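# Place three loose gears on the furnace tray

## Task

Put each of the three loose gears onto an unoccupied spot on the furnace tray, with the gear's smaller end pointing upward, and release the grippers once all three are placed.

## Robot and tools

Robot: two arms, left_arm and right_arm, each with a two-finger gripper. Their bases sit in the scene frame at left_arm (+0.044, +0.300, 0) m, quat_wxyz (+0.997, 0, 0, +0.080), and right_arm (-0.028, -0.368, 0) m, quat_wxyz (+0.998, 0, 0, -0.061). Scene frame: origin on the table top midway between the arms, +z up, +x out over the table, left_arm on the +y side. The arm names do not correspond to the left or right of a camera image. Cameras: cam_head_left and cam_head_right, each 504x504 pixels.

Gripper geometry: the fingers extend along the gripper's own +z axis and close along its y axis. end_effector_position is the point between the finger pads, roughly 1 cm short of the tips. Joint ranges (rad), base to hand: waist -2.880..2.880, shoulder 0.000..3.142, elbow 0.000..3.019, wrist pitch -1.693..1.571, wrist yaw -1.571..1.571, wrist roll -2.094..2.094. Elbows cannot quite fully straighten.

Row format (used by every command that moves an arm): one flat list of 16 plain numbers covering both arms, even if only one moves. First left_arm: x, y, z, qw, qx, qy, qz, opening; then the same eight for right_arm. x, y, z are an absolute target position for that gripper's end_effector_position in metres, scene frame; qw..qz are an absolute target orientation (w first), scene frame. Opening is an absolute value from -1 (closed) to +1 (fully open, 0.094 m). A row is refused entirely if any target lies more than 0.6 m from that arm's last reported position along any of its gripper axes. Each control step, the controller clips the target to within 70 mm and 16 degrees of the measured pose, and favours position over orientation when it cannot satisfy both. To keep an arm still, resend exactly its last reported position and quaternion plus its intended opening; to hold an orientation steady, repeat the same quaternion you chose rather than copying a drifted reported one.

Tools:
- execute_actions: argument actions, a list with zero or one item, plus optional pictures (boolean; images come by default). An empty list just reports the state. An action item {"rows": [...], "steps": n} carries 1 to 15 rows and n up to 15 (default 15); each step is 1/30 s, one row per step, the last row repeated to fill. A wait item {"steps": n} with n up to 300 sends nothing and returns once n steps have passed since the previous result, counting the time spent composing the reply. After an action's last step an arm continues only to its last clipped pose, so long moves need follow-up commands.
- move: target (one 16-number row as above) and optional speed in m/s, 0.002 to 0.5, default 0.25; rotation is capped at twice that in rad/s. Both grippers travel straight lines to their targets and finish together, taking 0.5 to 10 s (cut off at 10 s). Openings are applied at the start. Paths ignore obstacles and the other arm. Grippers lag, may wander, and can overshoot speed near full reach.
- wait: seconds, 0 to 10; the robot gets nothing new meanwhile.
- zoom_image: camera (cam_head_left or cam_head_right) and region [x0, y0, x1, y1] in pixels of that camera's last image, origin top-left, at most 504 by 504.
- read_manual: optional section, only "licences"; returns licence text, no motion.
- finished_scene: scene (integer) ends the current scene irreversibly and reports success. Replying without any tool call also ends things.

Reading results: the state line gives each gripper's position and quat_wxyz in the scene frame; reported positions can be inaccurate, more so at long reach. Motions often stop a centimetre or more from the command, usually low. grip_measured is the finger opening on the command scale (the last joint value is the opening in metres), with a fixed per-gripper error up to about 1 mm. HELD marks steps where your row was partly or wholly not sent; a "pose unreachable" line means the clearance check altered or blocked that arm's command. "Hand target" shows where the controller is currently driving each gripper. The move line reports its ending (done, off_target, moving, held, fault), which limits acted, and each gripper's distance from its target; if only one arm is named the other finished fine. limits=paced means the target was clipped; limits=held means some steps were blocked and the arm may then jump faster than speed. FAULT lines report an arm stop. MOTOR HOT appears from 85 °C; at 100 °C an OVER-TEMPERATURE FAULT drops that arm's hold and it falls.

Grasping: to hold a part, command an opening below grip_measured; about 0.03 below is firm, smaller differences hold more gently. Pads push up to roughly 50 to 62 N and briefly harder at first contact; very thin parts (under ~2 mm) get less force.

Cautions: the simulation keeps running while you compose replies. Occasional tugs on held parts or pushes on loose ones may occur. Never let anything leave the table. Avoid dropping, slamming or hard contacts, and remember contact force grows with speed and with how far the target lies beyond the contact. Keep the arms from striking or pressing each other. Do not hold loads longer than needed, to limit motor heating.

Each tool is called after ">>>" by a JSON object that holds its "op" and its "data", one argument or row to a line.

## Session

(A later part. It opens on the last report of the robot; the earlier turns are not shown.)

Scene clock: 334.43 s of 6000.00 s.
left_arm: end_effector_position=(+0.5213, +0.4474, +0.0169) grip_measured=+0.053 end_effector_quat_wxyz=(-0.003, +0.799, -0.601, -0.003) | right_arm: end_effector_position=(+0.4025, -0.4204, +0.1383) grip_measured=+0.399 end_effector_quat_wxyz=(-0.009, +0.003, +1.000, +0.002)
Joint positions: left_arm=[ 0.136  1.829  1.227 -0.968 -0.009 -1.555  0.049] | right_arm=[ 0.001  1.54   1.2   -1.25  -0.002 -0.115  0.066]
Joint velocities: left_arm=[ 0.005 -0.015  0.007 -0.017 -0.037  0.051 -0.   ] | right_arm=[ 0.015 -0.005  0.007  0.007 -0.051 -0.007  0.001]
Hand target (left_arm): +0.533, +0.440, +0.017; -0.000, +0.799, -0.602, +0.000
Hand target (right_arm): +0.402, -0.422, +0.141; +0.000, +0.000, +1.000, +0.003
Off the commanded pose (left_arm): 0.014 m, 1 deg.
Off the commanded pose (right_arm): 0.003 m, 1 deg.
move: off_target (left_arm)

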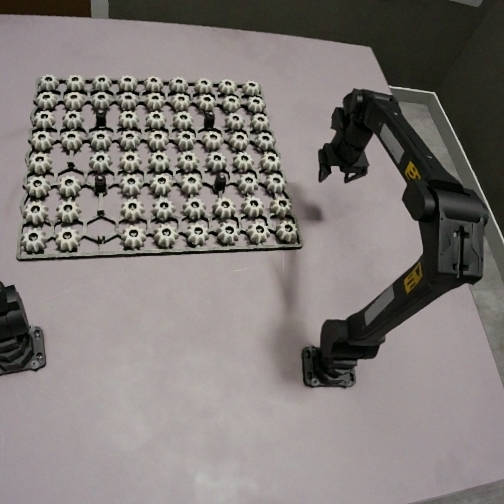

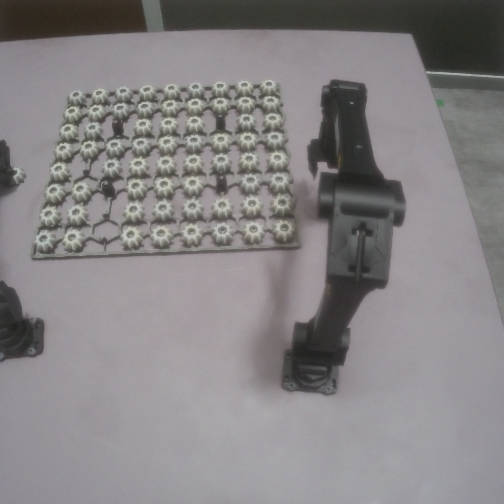

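>>> {"op": "move", "data": {
  "target": [0.5391,0.4165,0.017,0,-0.7839,0.6209,0,0.75, 0.402,-0.422,0.141,0,0,1,0,0.4],
  "speed": 0.03
}}

>>> {"op": "zoom_image", "data": {
  "camera": "cam_head_right",
  "region": [0,130,90,220]
}}

Scene clock: 349.87 s of 6000.00 s.
left_arm: end_effector_position=(+0.5291, +0.4191, +0.0169) grip_measured=+0.747 end_effector_quat_wxyz=(-0.001, +0.782, -0.623, -0.001) | right_arm: end_effector_position=(+0.4025, -0.4203, +0.1383) grip_measured=+0.399 end_effector_quat_wxyz=(-0.009, +0.002, +1.000, +0.002)
Joint positions: left_arm=[ 0.08   1.829  1.227 -0.968 -0.003 -1.555  0.082] | right_arm=[ 0.001  1.54   1.2   -1.25  -0.003 -0.119  0.066]
Joint velocities: left_arm=[-0.015 -0.015 -0.022  0.012  0.037 -0.007 -0.   ] | right_arm=[-0.005 -0.015 -0.032 -0.002 -0.007 -0.022 -0.   ]
Hand target (left_arm): +0.539, +0.416, +0.017; -0.000, +0.784, -0.621, +0.000
Hand target (right_arm): +0.402, -0.422, +0.141; -0.000, -0.000, +1.000, +0.000
Off the commanded pose (left_arm): 0.010 m, 0 deg.
Off the commanded pose (right_arm): 0.003 m, 1 deg.
After step 90, 10.93 s passed at rest.
move: done

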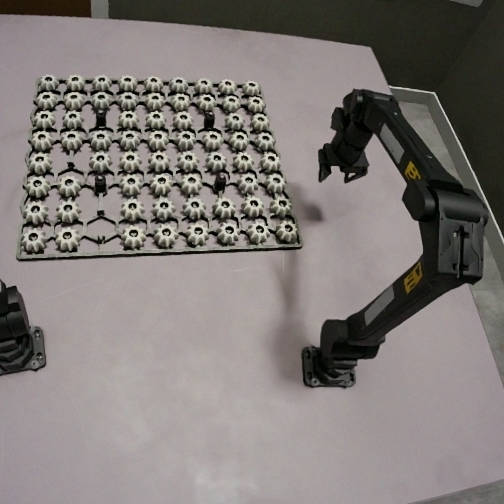

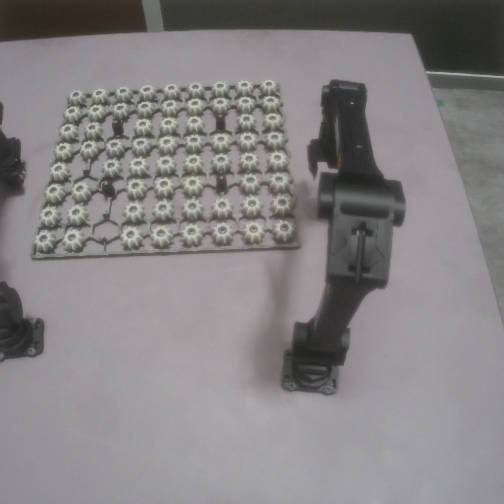

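Region (0, 130, 90, 220) of cam_head_right's 504x504 image, scaled by 5.600, with more detail than that image has.

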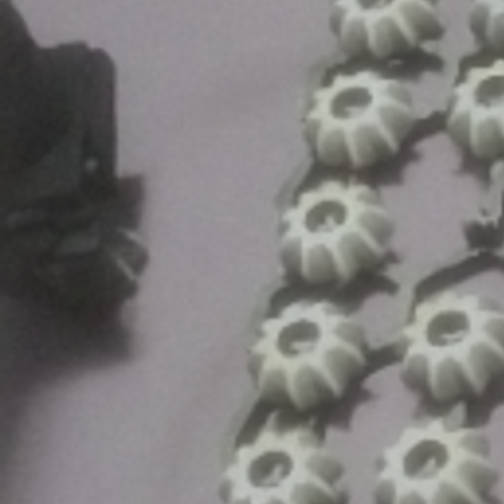

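>>> {"op": "execute_actions", "data": {
  "actions": [
    {"rows":[[0.5391,0.4165,0.016,0,-0.7839,0.6209,0,0.6,0.402,-0.422,0.141,0,0,1,0,0.4],[0.5391,0.4165,0.015,0,-0.7839,0.6209,0,0.55,0.402,-0.422,0.141,0,0,1,0,0.4],[0.5391,0.4165,0.014,0,-0.7839,0.6209,0,0.5,0.402,-0.422,0.141,0,0,1,0,0.4],[0.5391,0.4165,0.013,0,-0.7839,0.6209,0,0.45,0.402,-0.422,0.141,0,0,1,0,0.4],[0.5391,0.4165,0.012,0,-0.7839,0.6209,0,0.4,0.402,-0.422,0.141,0,0,1,0,0.4]],"steps":15}
  ],
  "pictures": false
}}

Scene clock: 357.90 s of 6000.00 s.
left_arm: end_effector_position=(+0.5286, +0.4190, +0.0146) grip_measured=+0.403 end_effector_quat_wxyz=(+0.001, +0.782, -0.623, -0.003) | right_arm: end_effector_position=(+0.4025, -0.4203, +0.1383) grip_measured=+0.399 end_effector_quat_wxyz=(-0.009, +0.002, +1.000, +0.002)
Joint positions: left_arm=[ 0.08   1.834  1.227 -0.968 -0.003 -1.555  0.066] | right_arm=[ 0.001  1.54   1.2   -1.25  -0.003 -0.119  0.066]
Joint velocities: left_arm=[-0.005 -0.024  0.017 -0.007 -0.066 -0.007 -0.   ] | right_arm=[-0.015 -0.005  0.007 -0.002 -0.051 -0.037  0.001]
Hand target (left_arm): +0.539, +0.416, +0.012; -0.000, +0.784, -0.621, +0.000
Hand target (right_arm): +0.402, -0.422, +0.141; -0.000, +0.000, +1.000, +0.000
Off the commanded pose (left_arm): 0.011 m, 0 deg.
Off the commanded pose (right_arm): 0.003 m, 1 deg.
Steps of this call (steps 1 to 90: nothing new was sent; then 4.53 s passed at rest; steps 91 to 105: all 15 steps of this action). Readings (end_effector_position):
91: left_arm (+0.5291, +0.4191, +0.0169) | right_arm (+0.4025, -0.4203, +0.1383)
92: left_arm (+0.5291, +0.4191, +0.0169) | right_arm (+0.4025, -0.4203, +0.1383)
94: left_arm (+0.5291, +0.4191, +0.0167) | right_arm (+0.4025, -0.4203, +0.1383)
98: left_arm (+0.5288, +0.4190, +0.0156) | right_arm (+0.4025, -0.4203, +0.1383)
105: the state above

>>> {"op": "execute_actions", "data": {
  "actions": [
    {"rows":[[0.5391,0.4165,0.012,0,-0.7839,0.6209,0,0.35,0.402,-0.422,0.141,0,0,1,0,0.4],[0.5391,0.4165,0.012,0,-0.7839,0.6209,0,0.31,0.402,-0.422,0.141,0,0,1,0,0.4],[0.5391,0.4165,0.012,0,-0.7839,0.6209,0,0.28,0.402,-0.422,0.141,0,0,1,0,0.4],[0.5391,0.4165,0.012,0,-0.7839,0.6209,0,0.26,0.402,-0.422,0.141,0,0,1,0,0.4],[0.5391,0.4165,0.012,0,-0.7839,0.6209,0,0.24,0.402,-0.422,0.141,0,0,1,0,0.4],[0.5391,0.4165,0.012,0,-0.7839,0.6209,0,0.22,0.402,-0.422,0.141,0,0,1,0,0.4],[0.5391,0.4165,0.012,0,-0.7839,0.6209,0,0.20,0.402,-0.422,0.141,0,0,1,0,0.4],[0.5391,0.4165,0.012,0,-0.7839,0.6209,0,0.18,0.402,-0.422,0.141,0,0,1,0,0.4],[0.5391,0.4165,0.012,0,-0.7839,0.6209,0,0.16,0.402,-0.422,0.141,0,0,1,0,0.4],[0.5391,0.4165,0.012,0,-0.7839,0.6209,0,0.14,0.402,-0.422,0.141,0,0,1,0,0.4]],"steps":15}
  ],
  "pictures": false
}}

Scene clock: 362.13 s of 6000.00 s.
left_arm: end_effector_position=(+0.5285, +0.4189, +0.0144) grip_measured=+0.203 end_effector_quat_wxyz=(+0.001, +0.782, -0.623, -0.003) | right_arm: end_effector_position=(+0.4025, -0.4203, +0.1383) grip_measured=+0.399 end_effector_quat_wxyz=(-0.009, +0.002, +1.000, +0.002)
Joint positions: left_arm=[ 0.08   1.835  1.227 -0.968 -0.003 -1.555  0.056] | right_arm=[ 0.001  1.54   1.2   -1.25  -0.003 -0.119  0.066]
Joint velocities: left_arm=[-0.015 -0.005 -0.002 -0.002 -0.022  0.007  0.   ] | right_arm=[ 0.015 -0.005  0.007  0.012 -0.051 -0.022 -0.001]
Hand target (left_arm): +0.539, +0.416, +0.012; +0.000, +0.784, -0.621, +0.000
Hand target (right_arm): +0.402, -0.422, +0.141; -0.000, +0.000, +1.000, +0.000
Off the commanded pose (left_arm): 0.011 m, 0 deg.
Off the commanded pose (right_arm): 0.003 m, 1 deg.
Steps of this call (steps 1 to 90: nothing new was sent; then 0.73 s passed at rest; steps 91 to 105: all 15 steps of this action). Readings (end_effector_position):
91: left_arm (+0.5286, +0.4190, +0.0146) | right_arm (+0.4025, -0.4203, +0.1383)
92: left_arm (+0.5286, +0.4190, +0.0146) | right_arm (+0.4025, -0.4203, +0.1383)
94: left_arm (+0.5285, +0.4190, +0.0144) | right_arm (+0.4025, -0.4203, +0.1383)
98: left_arm (+0.5285, +0.4189, +0.0144) | right_arm (+0.4025, -0.4203, +0.1383)
105: the state above

>>> {"op": "move", "data": {
  "target": [0.50,0.41,0.15,0,-0.70,0.714,0,0.155, 0.402,-0.422,0.141,0,0,1,0,0.4],
  "speed": 0.12
}}

>>> {"op": "move", "data": {
  "target": [0.305,0.135,0.16,0,0,1,0,0.155, 0.402,-0.422,0.141,0,0,1,0,0.4],
  "speed": 0.25
}}

Scene clock: 366.53 s of 6000.00 s.
left_arm: end_effector_position=(+0.4746, +0.4057, +0.1117) grip_measured=+0.202 end_effector_quat_wxyz=(-0.038, -0.706, +0.706, +0.025) | right_arm: end_effector_position=(+0.4025, -0.4203, +0.1383) grip_measured=+0.399 end_effector_quat_wxyz=(-0.009, +0.002, +1.000, +0.002)
Joint positions: left_arm=[ 0.08   1.632  1.235 -1.264 -0.003 -1.331  0.056] | right_arm=[ 0.001  1.54   1.2   -1.25  -0.003 -0.119  0.066]
Joint velocities: left_arm=[-0.015 -0.005 -0.002 -0.027 -0.037  0.022  0.   ] | right_arm=[-0.005 -0.005 -0.002 -0.007  0.037 -0.037  0.001]
Hand target (left_arm): +0.499, +0.410, +0.150; -0.000, +0.700, -0.714, -0.000
Hand target (right_arm): +0.402, -0.422, +0.141; -0.000, +0.000, +1.000, +0.000
Off the commanded pose (left_arm): 0.046 m, 5 deg.
Off the commanded pose (right_arm): 0.003 m, 1 deg.
move: off_target (left_arm)

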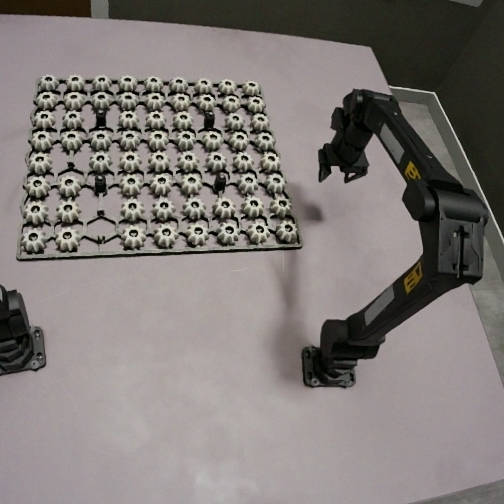

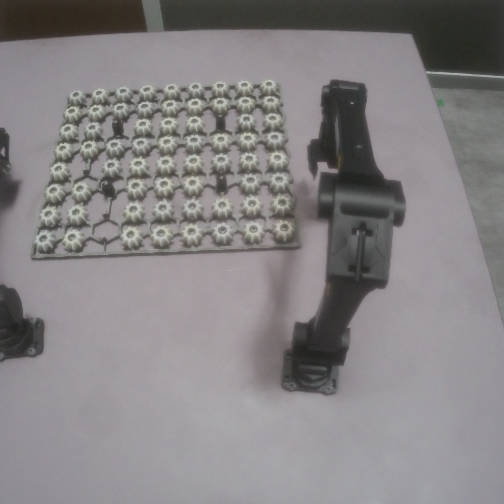

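Scene clock: 370.10 s of 6000.00 s.
left_arm: end_effector_position=(+0.3099, +0.1325, +0.1539) grip_measured=+0.202 end_effector_quat_wxyz=(-0.002, -0.011, +1.000, +0.004) | right_arm: end_effector_position=(+0.4025, -0.4203, +0.1383) grip_measured=+0.399 end_effector_quat_wxyz=(-0.009, +0.002, +1.000, +0.002)
Joint positions: left_arm=[-0.725  1.205  0.916 -1.29  -0.004 -0.587  0.056] | right_arm=[ 0.001  1.54   1.2   -1.25  -0.003 -0.119  0.066]
Joint velocities: left_arm=[-0.024 -0.005 -0.007  0.022 -0.037  0.051  0.   ] | right_arm=[-0.005 -0.005 -0.002  0.002  0.007 -0.037 -0.   ]
Hand target (left_arm): +0.306, +0.133, +0.162; +0.004, -0.001, +1.000, -0.001
Hand target (right_arm): +0.402, -0.422, +0.141; -0.000, +0.000, +1.000, +0.000
Off the commanded pose (left_arm): 0.008 m, 1 deg.
Off the commanded pose (right_arm): 0.003 m, 1 deg.
move: done

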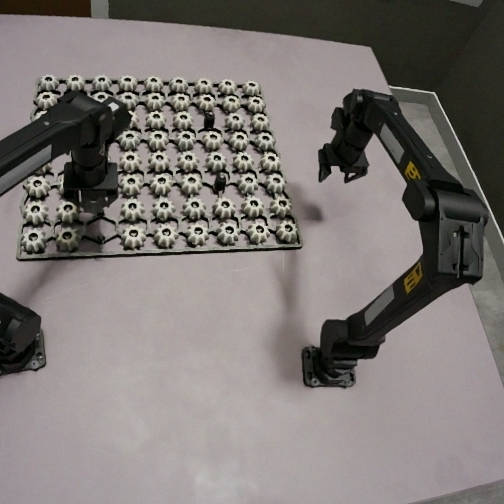

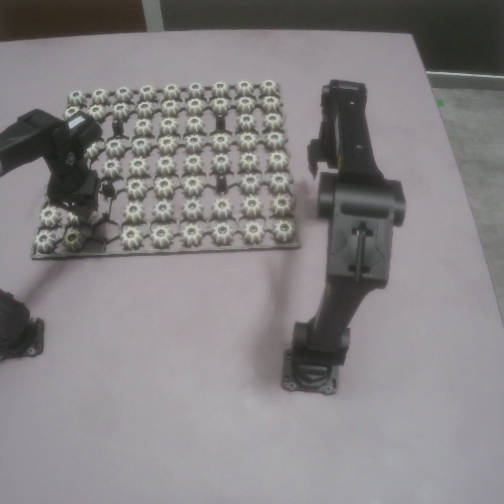

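Descend to hover height.

>>> {"op": "move", "data": {
  "target": [0.305,0.135,0.056,0,0,1,0,0.155, 0.402,-0.422,0.141,0,0,1,0,0.4],
  "speed": 0.08
}}

>>> {"op": "zoom_image", "data": {
  "camera": "cam_head_left",
  "region": [50,180,150,280]
}}

>>> {"op": "zoom_image", "data": {
  "camera": "cam_head_right",
  "region": [50,180,150,280]
}}

Scene clock: 373.80 s of 6000.00 s.
left_arm: end_effector_position=(+0.3015, +0.1376, +0.0570) grip_measured=+0.202 end_effector_quat_wxyz=(-0.004, -0.008, +1.000, +0.004) | right_arm: end_effector_position=(+0.4025, -0.4203, +0.1383) grip_measured=+0.399 end_effector_quat_wxyz=(-0.009, +0.002, +1.000, +0.002)
Joint positions: left_arm=[-0.725  1.307  0.721 -0.996 -0.003 -0.579  0.056] | right_arm=[ 0.001  1.54   1.2   -1.25  -0.003 -0.119  0.066]
Joint velocities: left_arm=[ 0.005 -0.005 -0.007 -0.017 -0.007  0.022  0.   ] | right_arm=[-0.005  0.005 -0.002  0.002 -0.037  0.051  0.   ]
Hand target (left_arm): +0.304, +0.136, +0.056; -0.000, -0.000, +1.000, +0.000
Hand target (right_arm): +0.402, -0.422, +0.141; -0.000, +0.000, +1.000, +0.000
Off the commanded pose (left_arm): 0.005 m, 1 deg.
Off the commanded pose (right_arm): 0.003 m, 1 deg.
move: done

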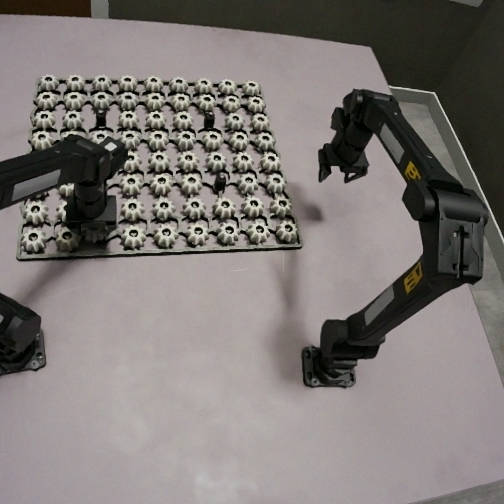

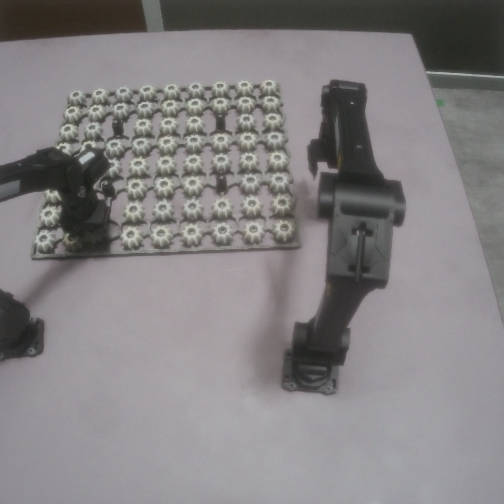

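Region (50, 180, 150, 280) of cam_head_left's 504x504 image, scaled by 5.040, with more detail than that image has.

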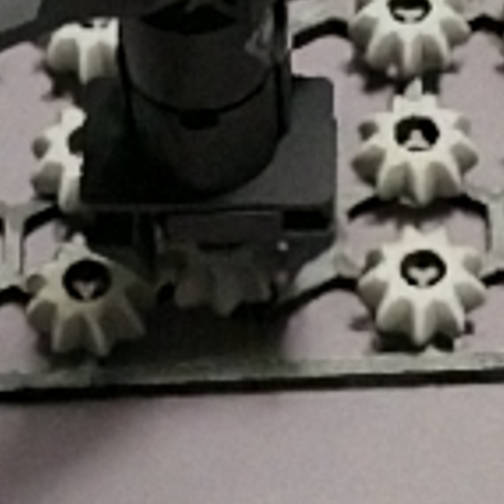

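Region (50, 180, 150, 280) of cam_head_right's 504x504 image, scaled by 5.040, with more detail than that image has.

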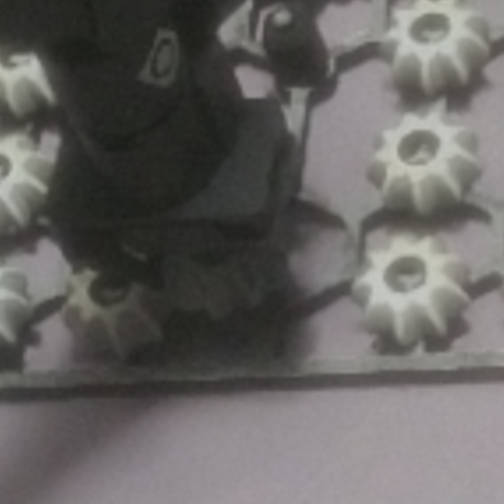

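>>> {"op": "move", "data": {
  "target": [0.2966,0.1223,0.056,0,0,1,0,0.155, 0.402,-0.422,0.141,0,0,1,0,0.4],
  "speed": 0.03
}}

>>> {"op": "zoom_image", "data": {
  "camera": "cam_head_left",
  "region": [50,200,150,270]
}}

>>> {"op": "zoom_image", "data": {
  "camera": "cam_head_right",
  "region": [50,200,150,270]
}}

Scene clock: 382.67 s of 6000.00 s.
left_arm: end_effector_position=(+0.2948, +0.1275, +0.0570) grip_measured=+0.202 end_effector_quat_wxyz=(-0.004, +0.004, +1.000, +0.004) | right_arm: end_effector_position=(+0.4025, -0.4203, +0.1383) grip_measured=+0.399 end_effector_quat_wxyz=(-0.009, +0.002, +1.000, +0.002)
Joint positions: left_arm=[-0.764  1.307  0.721 -0.996 -0.002 -0.596  0.056] | right_arm=[ 0.001  1.54   1.2   -1.25  -0.003 -0.119  0.066]
Joint velocities: left_arm=[ 0.005 -0.015  0.017  0.012 -0.007  0.022 -0.001] | right_arm=[-0.005 -0.024 -0.017 -0.002 -0.066  0.007  0.   ]
Hand target (left_arm): +0.297, +0.122, +0.056; +0.000, +0.000, +1.000, -0.000
Hand target (right_arm): +0.402, -0.422, +0.141; -0.000, +0.000, +1.000, +0.000
Off the commanded pose (left_arm): 0.006 m, 1 deg.
Off the commanded pose (right_arm): 0.003 m, 1 deg.
After step 90, 5.07 s passed at rest.
move: done

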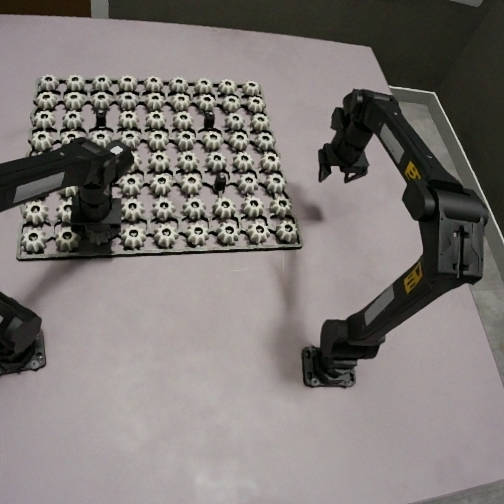

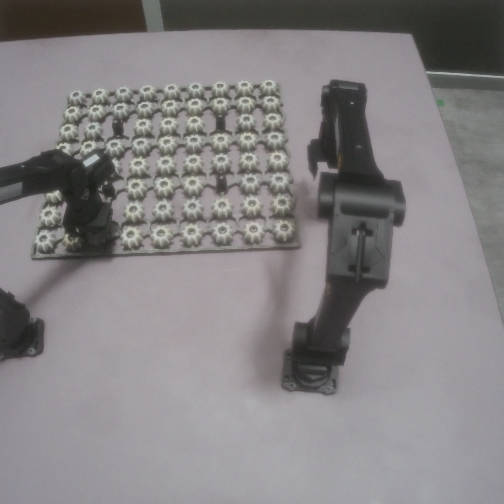

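Region (50, 200, 150, 270) of cam_head_left's 504x504 image, scaled by 5.040, with more detail than that image has; it fills the top 353 rows of this view, and the rest is white.

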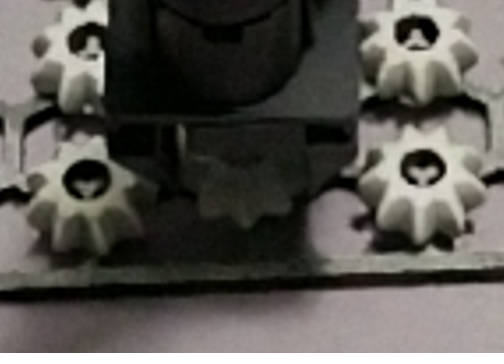

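Region (50, 200, 150, 270) of cam_head_right's 504x504 image, scaled by 5.040, with more detail than that image has; it fills the top 353 rows of this view, and the rest is white.

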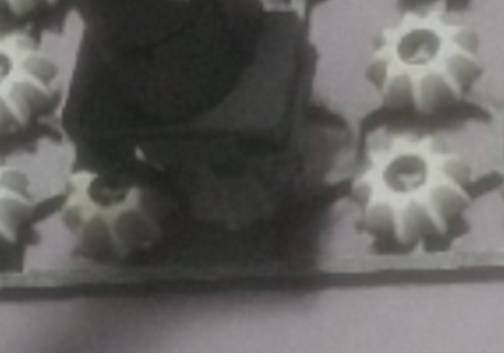

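>>> {"op": "zoom_image", "data": {
  "camera": "cam_head_left",
  "region": [75,215,150,260]
}}

Region (75, 215, 150, 260) of cam_head_left's 504x504 image, scaled by 6.720, with more detail than that image has; it fills the top 302 rows of this view, and the rest is white.

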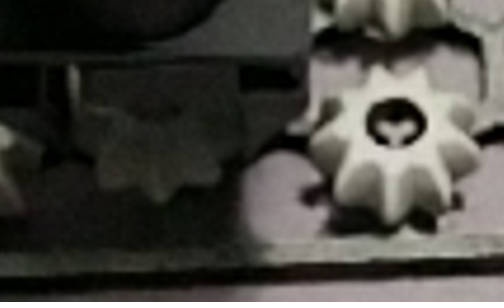

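>>> {"op": "move", "data": {
  "target": [0.3006,0.1195,0.051,0.0082,0,1,-0.0058,0.155, 0.402,-0.422,0.141,0,0,1,0,0.4],
  "speed": 0.015
}}

>>> {"op": "zoom_image", "data": {
  "camera": "cam_head_left",
  "region": [75,215,150,260]
}}

>>> {"op": "zoom_image", "data": {
  "camera": "cam_head_right",
  "region": [60,215,150,260]
}}

Scene clock: 395.20 s of 6000.00 s.
left_arm: end_effector_position=(+0.3018, +0.1227, +0.0545) grip_measured=+0.202 end_effector_quat_wxyz=(+0.008, +0.003, +1.000, -0.004) | right_arm: end_effector_position=(+0.4025, -0.4203, +0.1383) grip_measured=+0.399 end_effector_quat_wxyz=(-0.009, +0.002, +1.000, +0.002)
Joint positions: left_arm=[-0.764  1.315  0.721 -0.959 -0.002 -0.598  0.056] | right_arm=[ 0.001  1.54   1.2   -1.25  -0.003 -0.119  0.066]
Joint velocities: left_arm=[ 0.005  0.005  0.012 -0.002 -0.037 -0.022 -0.001] | right_arm=[-0.005  0.005 -0.002 -0.027 -0.066 -0.007 -0.   ]
Hand target (left_arm): +0.300, +0.120, +0.051; +0.008, -0.000, +1.000, -0.006
Hand target (right_arm): +0.402, -0.422, +0.141; -0.000, +0.000, +1.000, +0.000
Off the commanded pose (left_arm): 0.005 m, 0 deg.
Off the commanded pose (right_arm): 0.003 m, 1 deg.
After step 90, 8.30 s passed at rest.
move: done

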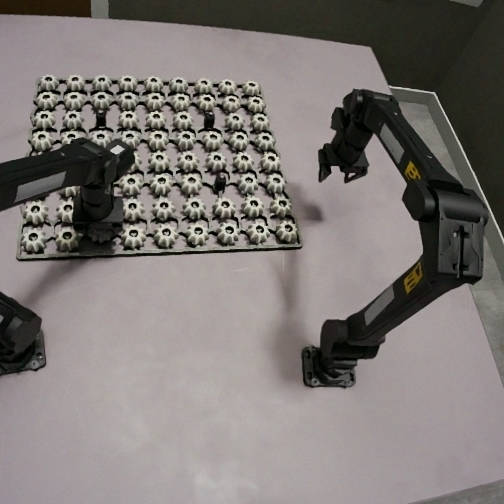

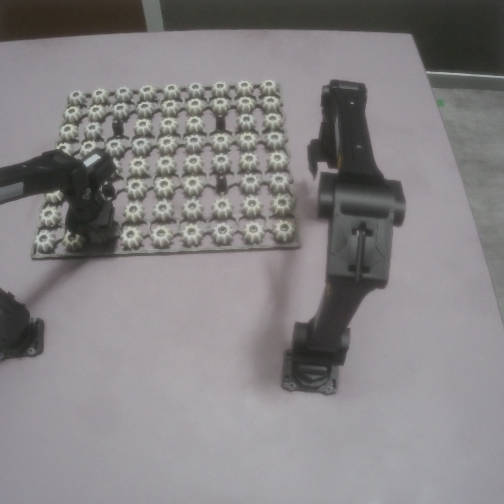

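Region (75, 215, 150, 260) of cam_head_left's 504x504 image, scaled by 6.720, with more detail than that image has; it fills the top 302 rows of this view, and the rest is white.

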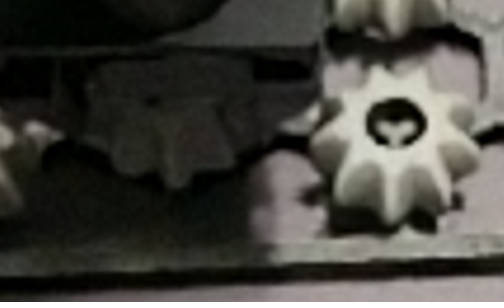

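Region (60, 215, 150, 260) of cam_head_right's 504x504 image, scaled by 5.600, with more detail than that image has.

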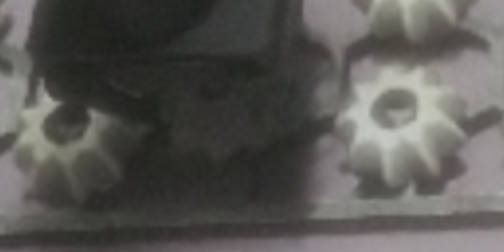

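>>> {"op": "move", "data": {
  "target": [0.30436,0.12793,0.0452,0,0,1,0,0.155, 0.402,-0.422,0.141,0,0,1,0,0.4],
  "speed": 0.012
}}

>>> {"op": "zoom_image", "data": {
  "camera": "cam_head_left",
  "region": [75,215,150,260]
}}

Scene clock: 412.60 s of 6000.00 s.
left_arm: end_effector_position=(+0.3020, +0.1258, +0.0486) grip_measured=+0.202 end_effector_quat_wxyz=(-0.000, -0.001, +1.000, +0.002) | right_arm: end_effector_position=(+0.4025, -0.4203, +0.1383) grip_measured=+0.399 end_effector_quat_wxyz=(-0.009, +0.002, +1.000, +0.002)
Joint positions: left_arm=[-0.756  1.336  0.721 -0.959 -0.002 -0.598  0.056] | right_arm=[ 0.001  1.54   1.2   -1.25  -0.003 -0.119  0.066]
Joint velocities: left_arm=[-0.015 -0.015 -0.012 -0.007 -0.022 -0.037 -0.   ] | right_arm=[-0.005 -0.005 -0.012 -0.012 -0.037 -0.007 -0.001]
Hand target (left_arm): +0.304, +0.128, +0.045; -0.000, +0.000, +1.000, +0.000
Hand target (right_arm): +0.402, -0.422, +0.141; -0.000, +0.000, +1.000, +0.000
Off the commanded pose (left_arm): 0.005 m, 0 deg.
Off the commanded pose (right_arm): 0.003 m, 1 deg.
After step 90, 13.27 s passed at rest.
move: done

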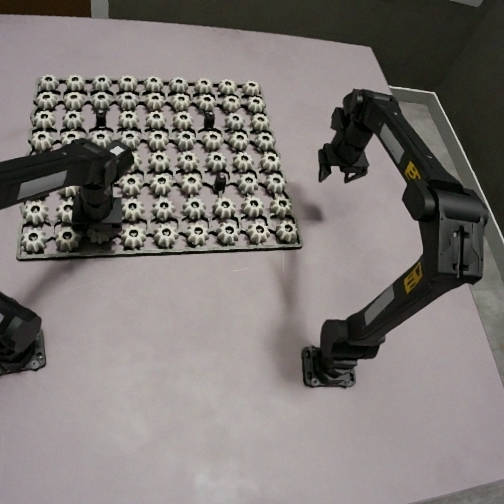

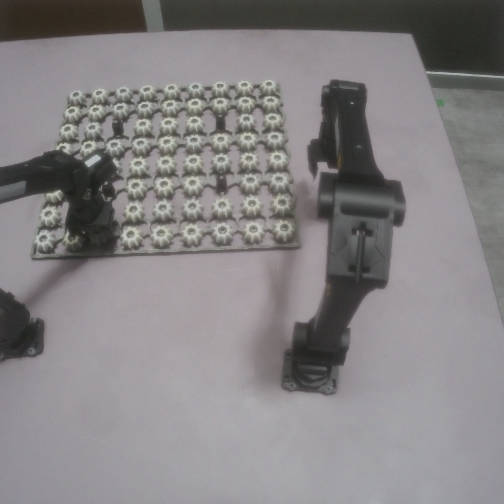

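Region (75, 215, 150, 260) of cam_head_left's 504x504 image, scaled by 6.720, with more detail than that image has; it fills the top 302 rows of this view, and the rest is white.

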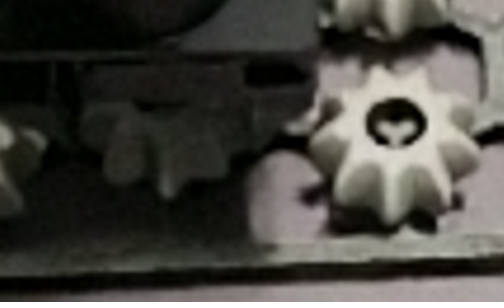

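>>> {"op": "move", "data": {
  "target": [0.30249,0.12917,0.0380,-0.0104,0,1,0.0069,0.155, 0.402,-0.422,0.141,0,0,1,0,0.4],
  "speed": 0.01
}}

>>> {"op": "zoom_image", "data": {
  "camera": "cam_head_left",
  "region": [75,215,150,260]
}}

Scene clock: 417.80 s of 6000.00 s.
left_arm: end_effector_position=(+0.3006, +0.1264, +0.0420) grip_measured=+0.202 end_effector_quat_wxyz=(-0.009, -0.001, +1.000, +0.007) | right_arm: end_effector_position=(+0.4025, -0.4203, +0.1383) grip_measured=+0.399 end_effector_quat_wxyz=(-0.009, +0.002, +1.000, +0.002)
Joint positions: left_arm=[-0.756  1.359  0.721 -0.957 -0.001 -0.598  0.056] | right_arm=[ 0.001  1.54   1.2   -1.25  -0.003 -0.119  0.066]
Joint velocities: left_arm=[-0.024 -0.015 -0.012 -0.002  0.037  0.007  0.   ] | right_arm=[-0.015 -0.015 -0.002 -0.012 -0.051 -0.037  0.   ]
Hand target (left_arm): +0.302, +0.129, +0.038; -0.010, +0.000, +1.000, +0.007
Hand target (right_arm): +0.402, -0.422, +0.141; -0.000, +0.000, +1.000, +0.000
Off the commanded pose (left_arm): 0.005 m, 0 deg.
Off the commanded pose (right_arm): 0.003 m, 1 deg.
After step 90, 0.83 s passed at rest.
move: done

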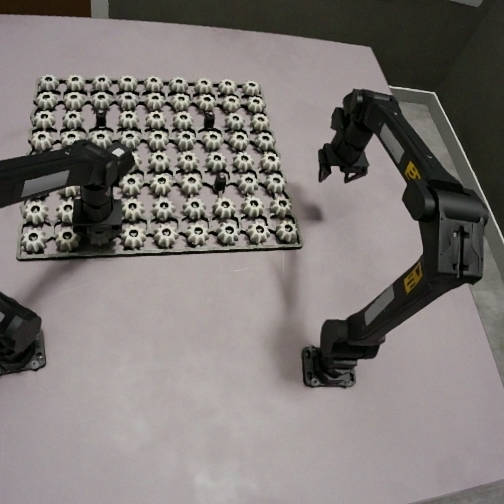

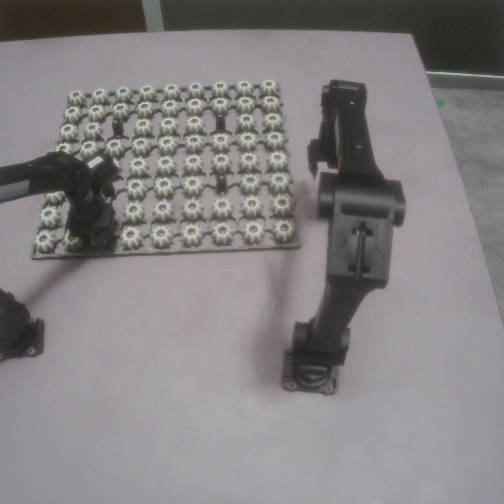

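Region (75, 215, 150, 260) of cam_head_left's 504x504 image, scaled by 6.720, with more detail than that image has; it fills the top 302 rows of this view, and the rest is white.

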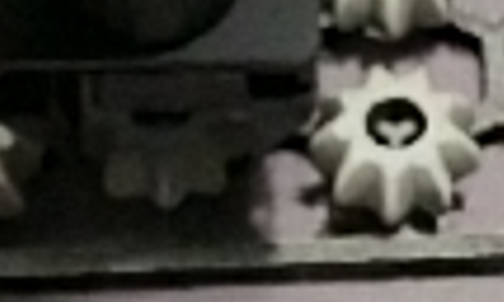

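>>> {"op": "move", "data": {
  "target": [0.3025,0.12916,0.0263,-0.0204,0,1,0.0135,0.155, 0.402,-0.422,0.141,0,0,1,0,0.4],
  "speed": 0.01
}}

>>> {"op": "zoom_image", "data": {
  "camera": "cam_head_left",
  "region": [75,215,150,260]
}}

Scene clock: 423.97 s of 6000.00 s.
left_arm: end_effector_position=(+0.3004, +0.1254, +0.0312) grip_measured=+0.202 end_effector_quat_wxyz=(-0.020, -0.001, +1.000, +0.011) | right_arm: end_effector_position=(+0.4025, -0.4203, +0.1383) grip_measured=+0.399 end_effector_quat_wxyz=(-0.009, +0.002, +1.000, +0.002)
Joint positions: left_arm=[-0.756  1.396  0.721 -0.941  0.005 -0.598  0.056] | right_arm=[ 0.001  1.54   1.2   -1.25  -0.003 -0.119  0.066]
Joint velocities: left_arm=[ 0.015  0.005  0.002 -0.002  0.022 -0.022  0.   ] | right_arm=[-0.015 -0.024 -0.017 -0.002 -0.051 -0.007 -0.001]
Hand target (left_arm): +0.302, +0.129, +0.026; -0.020, +0.000, +1.000, +0.014
Hand target (right_arm): +0.402, -0.422, +0.141; -0.000, +0.000, +1.000, +0.000
Off the commanded pose (left_arm): 0.007 m, 0 deg.
Off the commanded pose (right_arm): 0.003 m, 1 deg.
After step 90, 1.33 s passed at rest.
move: done

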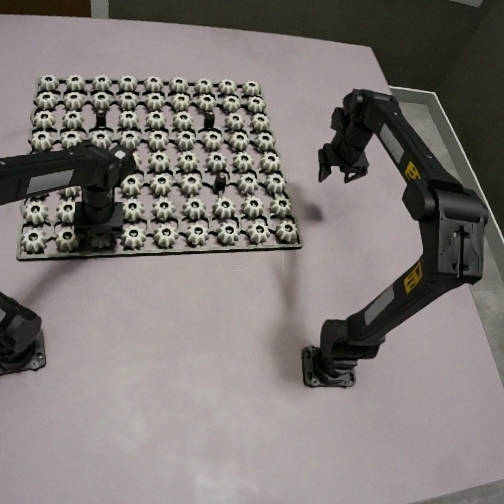

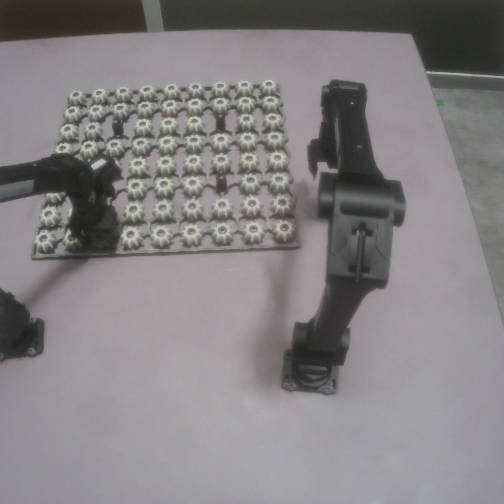

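Region (75, 215, 150, 260) of cam_head_left's 504x504 image, scaled by 6.720, with more detail than that image has; it fills the top 302 rows of this view, and the rest is white.

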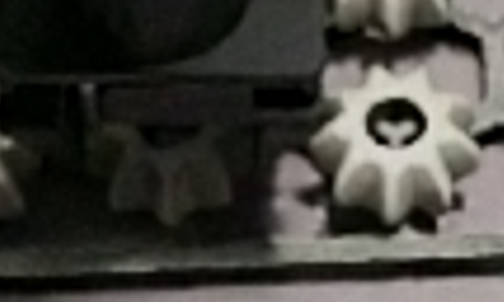

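>>> {"op": "execute_actions", "data": {
  "actions": [
    {"rows":[[0.3025,0.12916,0.0258,-0.0208,0,1,0.0138,0.155,0.402,-0.422,0.141,0,0,1,0,0.4],[0.3025,0.12916,0.0253,-0.0212,0,1,0.014,0.155,0.402,-0.422,0.141,0,0,1,0,0.4],[0.3025,0.12916,0.0248,-0.0217,0,1,0.0143,0.155,0.402,-0.422,0.141,0,0,1,0,0.4],[0.3025,0.12916,0.0243,-0.0221,0,1,0.0146,0.155,0.402,-0.422,0.141,0,0,1,0,0.4],[0.3025,0.12916,0.0238,-0.0225,0,1,0.0149,0.155,0.402,-0.422,0.141,0,0,1,0,0.4],[0.3025,0.12916,0.0238,-0.0225,0,1,0.0149,0.155,0.402,-0.422,0.141,0,0,1,0,0.4],[0.3025,0.12916,0.0238,-0.0225,0,1,0.0149,0.155,0.402,-0.422,0.141,0,0,1,0,0.4],[0.3025,0.12916,0.0238,-0.0225,0,1,0.0149,0.155,0.402,-0.422,0.141,0,0,1,0,0.4],[0.3025,0.12916,0.0238,-0.0225,0,1,0.0149,0.19,0.402,-0.422,0.141,0,0,1,0,0.4],[0.3025,0.12916,0.0238,-0.0225,0,1,0.0149,0.22,0.402,-0.422,0.141,0,0,1,0,0.4],[0.3025,0.12916,0.0238,-0.0225,0,1,0.0149,0.26,0.402,-0.422,0.141,0,0,1,0,0.4],[0.3025,0.12916,0.0238,-0.0225,0,1,0.0149,0.32,0.402,-0.422,0.141,0,0,1,0,0.4],[0.3025,0.12916,0.0238,-0.0225,0,1,0.0149,0.40,0.402,-0.422,0.141,0,0,1,0,0.4]],"steps":15}
  ],
  "pictures": false
}}

>>> {"op": "move", "data": {
  "target": [0.305,0.125,0.12,0,0,1,0,0.4, 0.402,-0.422,0.141,0,0,1,0,0.4],
  "speed": 0.08
}}

Scene clock: 429.77 s of 6000.00 s.
left_arm: end_effector_position=(+0.3007, +0.1256, +0.0300) grip_measured=+0.395 end_effector_quat_wxyz=(-0.020, -0.002, +1.000, +0.012) | right_arm: end_effector_position=(+0.4025, -0.4203, +0.1383) grip_measured=+0.399 end_effector_quat_wxyz=(-0.009, +0.002, +1.000, +0.002)
Joint positions: left_arm=[-0.755  1.4    0.721 -0.939  0.003 -0.598  0.066] | right_arm=[ 0.001  1.54   1.2   -1.25  -0.003 -0.119  0.066]
Joint velocities: left_arm=[-0.015  0.015 -0.002 -0.002 -0.022  0.007  0.004] | right_arm=[-0.005 -0.005 -0.017  0.002 -0.022  0.037 -0.   ]
Hand target (left_arm): +0.302, +0.129, +0.024; -0.023, -0.000, +1.000, +0.015
Hand target (right_arm): +0.402, -0.422, +0.141; -0.000, +0.000, +1.000, +0.000
Off the commanded pose (left_arm): 0.007 m, 0 deg.
Off the commanded pose (right_arm): 0.003 m, 1 deg.
Steps of this call (steps 1 to 90: nothing new was sent; then 2.30 s passed at rest; steps 91 to 105: all 15 steps of this action). Readings (end_effector_position):
91: left_arm (+0.3003, +0.1254, +0.0311) | right_arm (+0.4025, -0.4203, +0.1383)
92: left_arm (+0.3003, +0.1254, +0.0311) | right_arm (+0.4025, -0.4203, +0.1383)
94: left_arm (+0.3003, +0.1253, +0.0306) | right_arm (+0.4025, -0.4203, +0.1383)
98: left_arm (+0.3001, +0.1253, +0.0300) | right_arm (+0.4025, -0.4203, +0.1383)
105: the state above

Scene clock: 431.47 s of 6000.00 s.
left_arm: end_effector_position=(+0.2872, +0.1348, +0.0968) grip_measured=+0.397 end_effector_quat_wxyz=(-0.025, -0.002, +1.000, +0.015) | right_arm: end_effector_position=(+0.4025, -0.4203, +0.1383) grip_measured=+0.399 end_effector_quat_wxyz=(-0.009, +0.002, +1.000, +0.002)
Joint positions: left_arm=[-0.755  1.246  0.788 -1.17   0.003 -0.598  0.066] | right_arm=[ 0.001  1.54   1.2   -1.25  -0.003 -0.119  0.066]
Joint velocities: left_arm=[-0.015 -0.015  0.002  0.007  0.022 -0.051  0.001] | right_arm=[ 0.005 -0.005 -0.007 -0.002  0.037 -0.037 -0.001]
Hand target (left_arm): +0.305, +0.125, +0.120; +0.000, -0.000, +1.000, -0.000
Hand target (right_arm): +0.402, -0.422, +0.141; -0.000, +0.000, +1.000, +0.000
Off the commanded pose (left_arm): 0.031 m, 3 deg.
Off the commanded pose (right_arm): 0.003 m, 1 deg.
move: off_target (left_arm)

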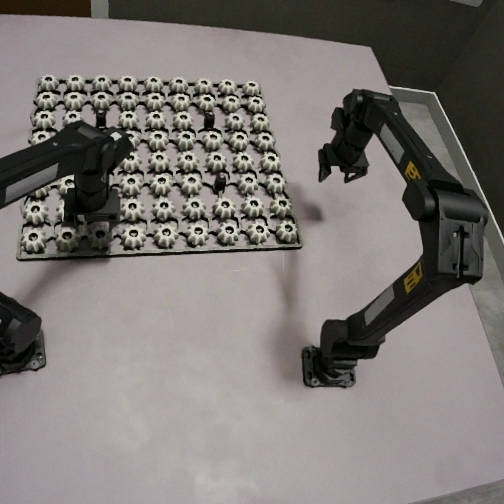

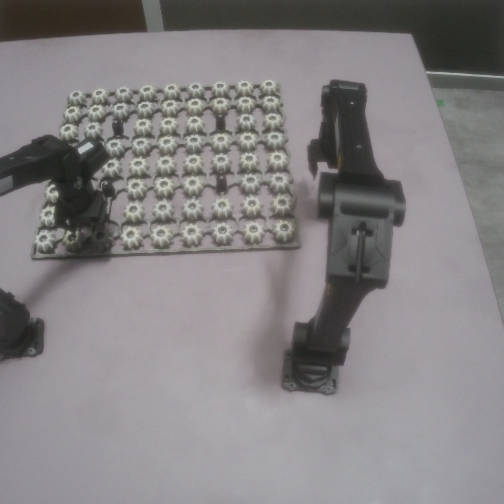

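>>> {"op": "zoom_image", "data": {
  "camera": "cam_head_left",
  "region": [50,200,150,270]
}}

>>> {"op": "zoom_image", "data": {
  "camera": "cam_head_left",
  "region": [210,120,310,250]
}}

Region (50, 200, 150, 270) of cam_head_left's 504x504 image, scaled by 5.040, with more detail than that image has; it fills the top 353 rows of this view, and the rest is white.

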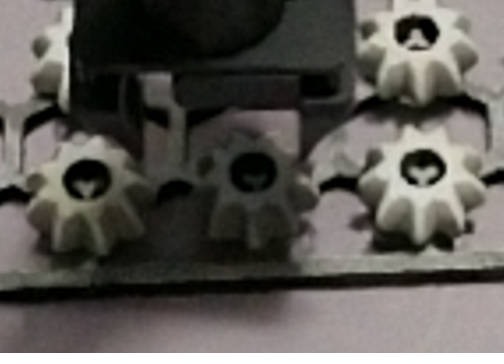

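Region (210, 120, 310, 250) of cam_head_left's 504x504 image, scaled by 3.877, with more detail than that image has; it fills the left 388 columns of this view, and the rest is white.

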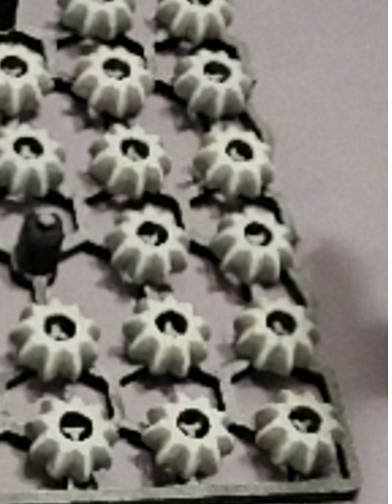

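All three are seated.

>>> {"op": "finished_scene", "data": {
  "scene": 1
}}

The scene is finished: the task was done.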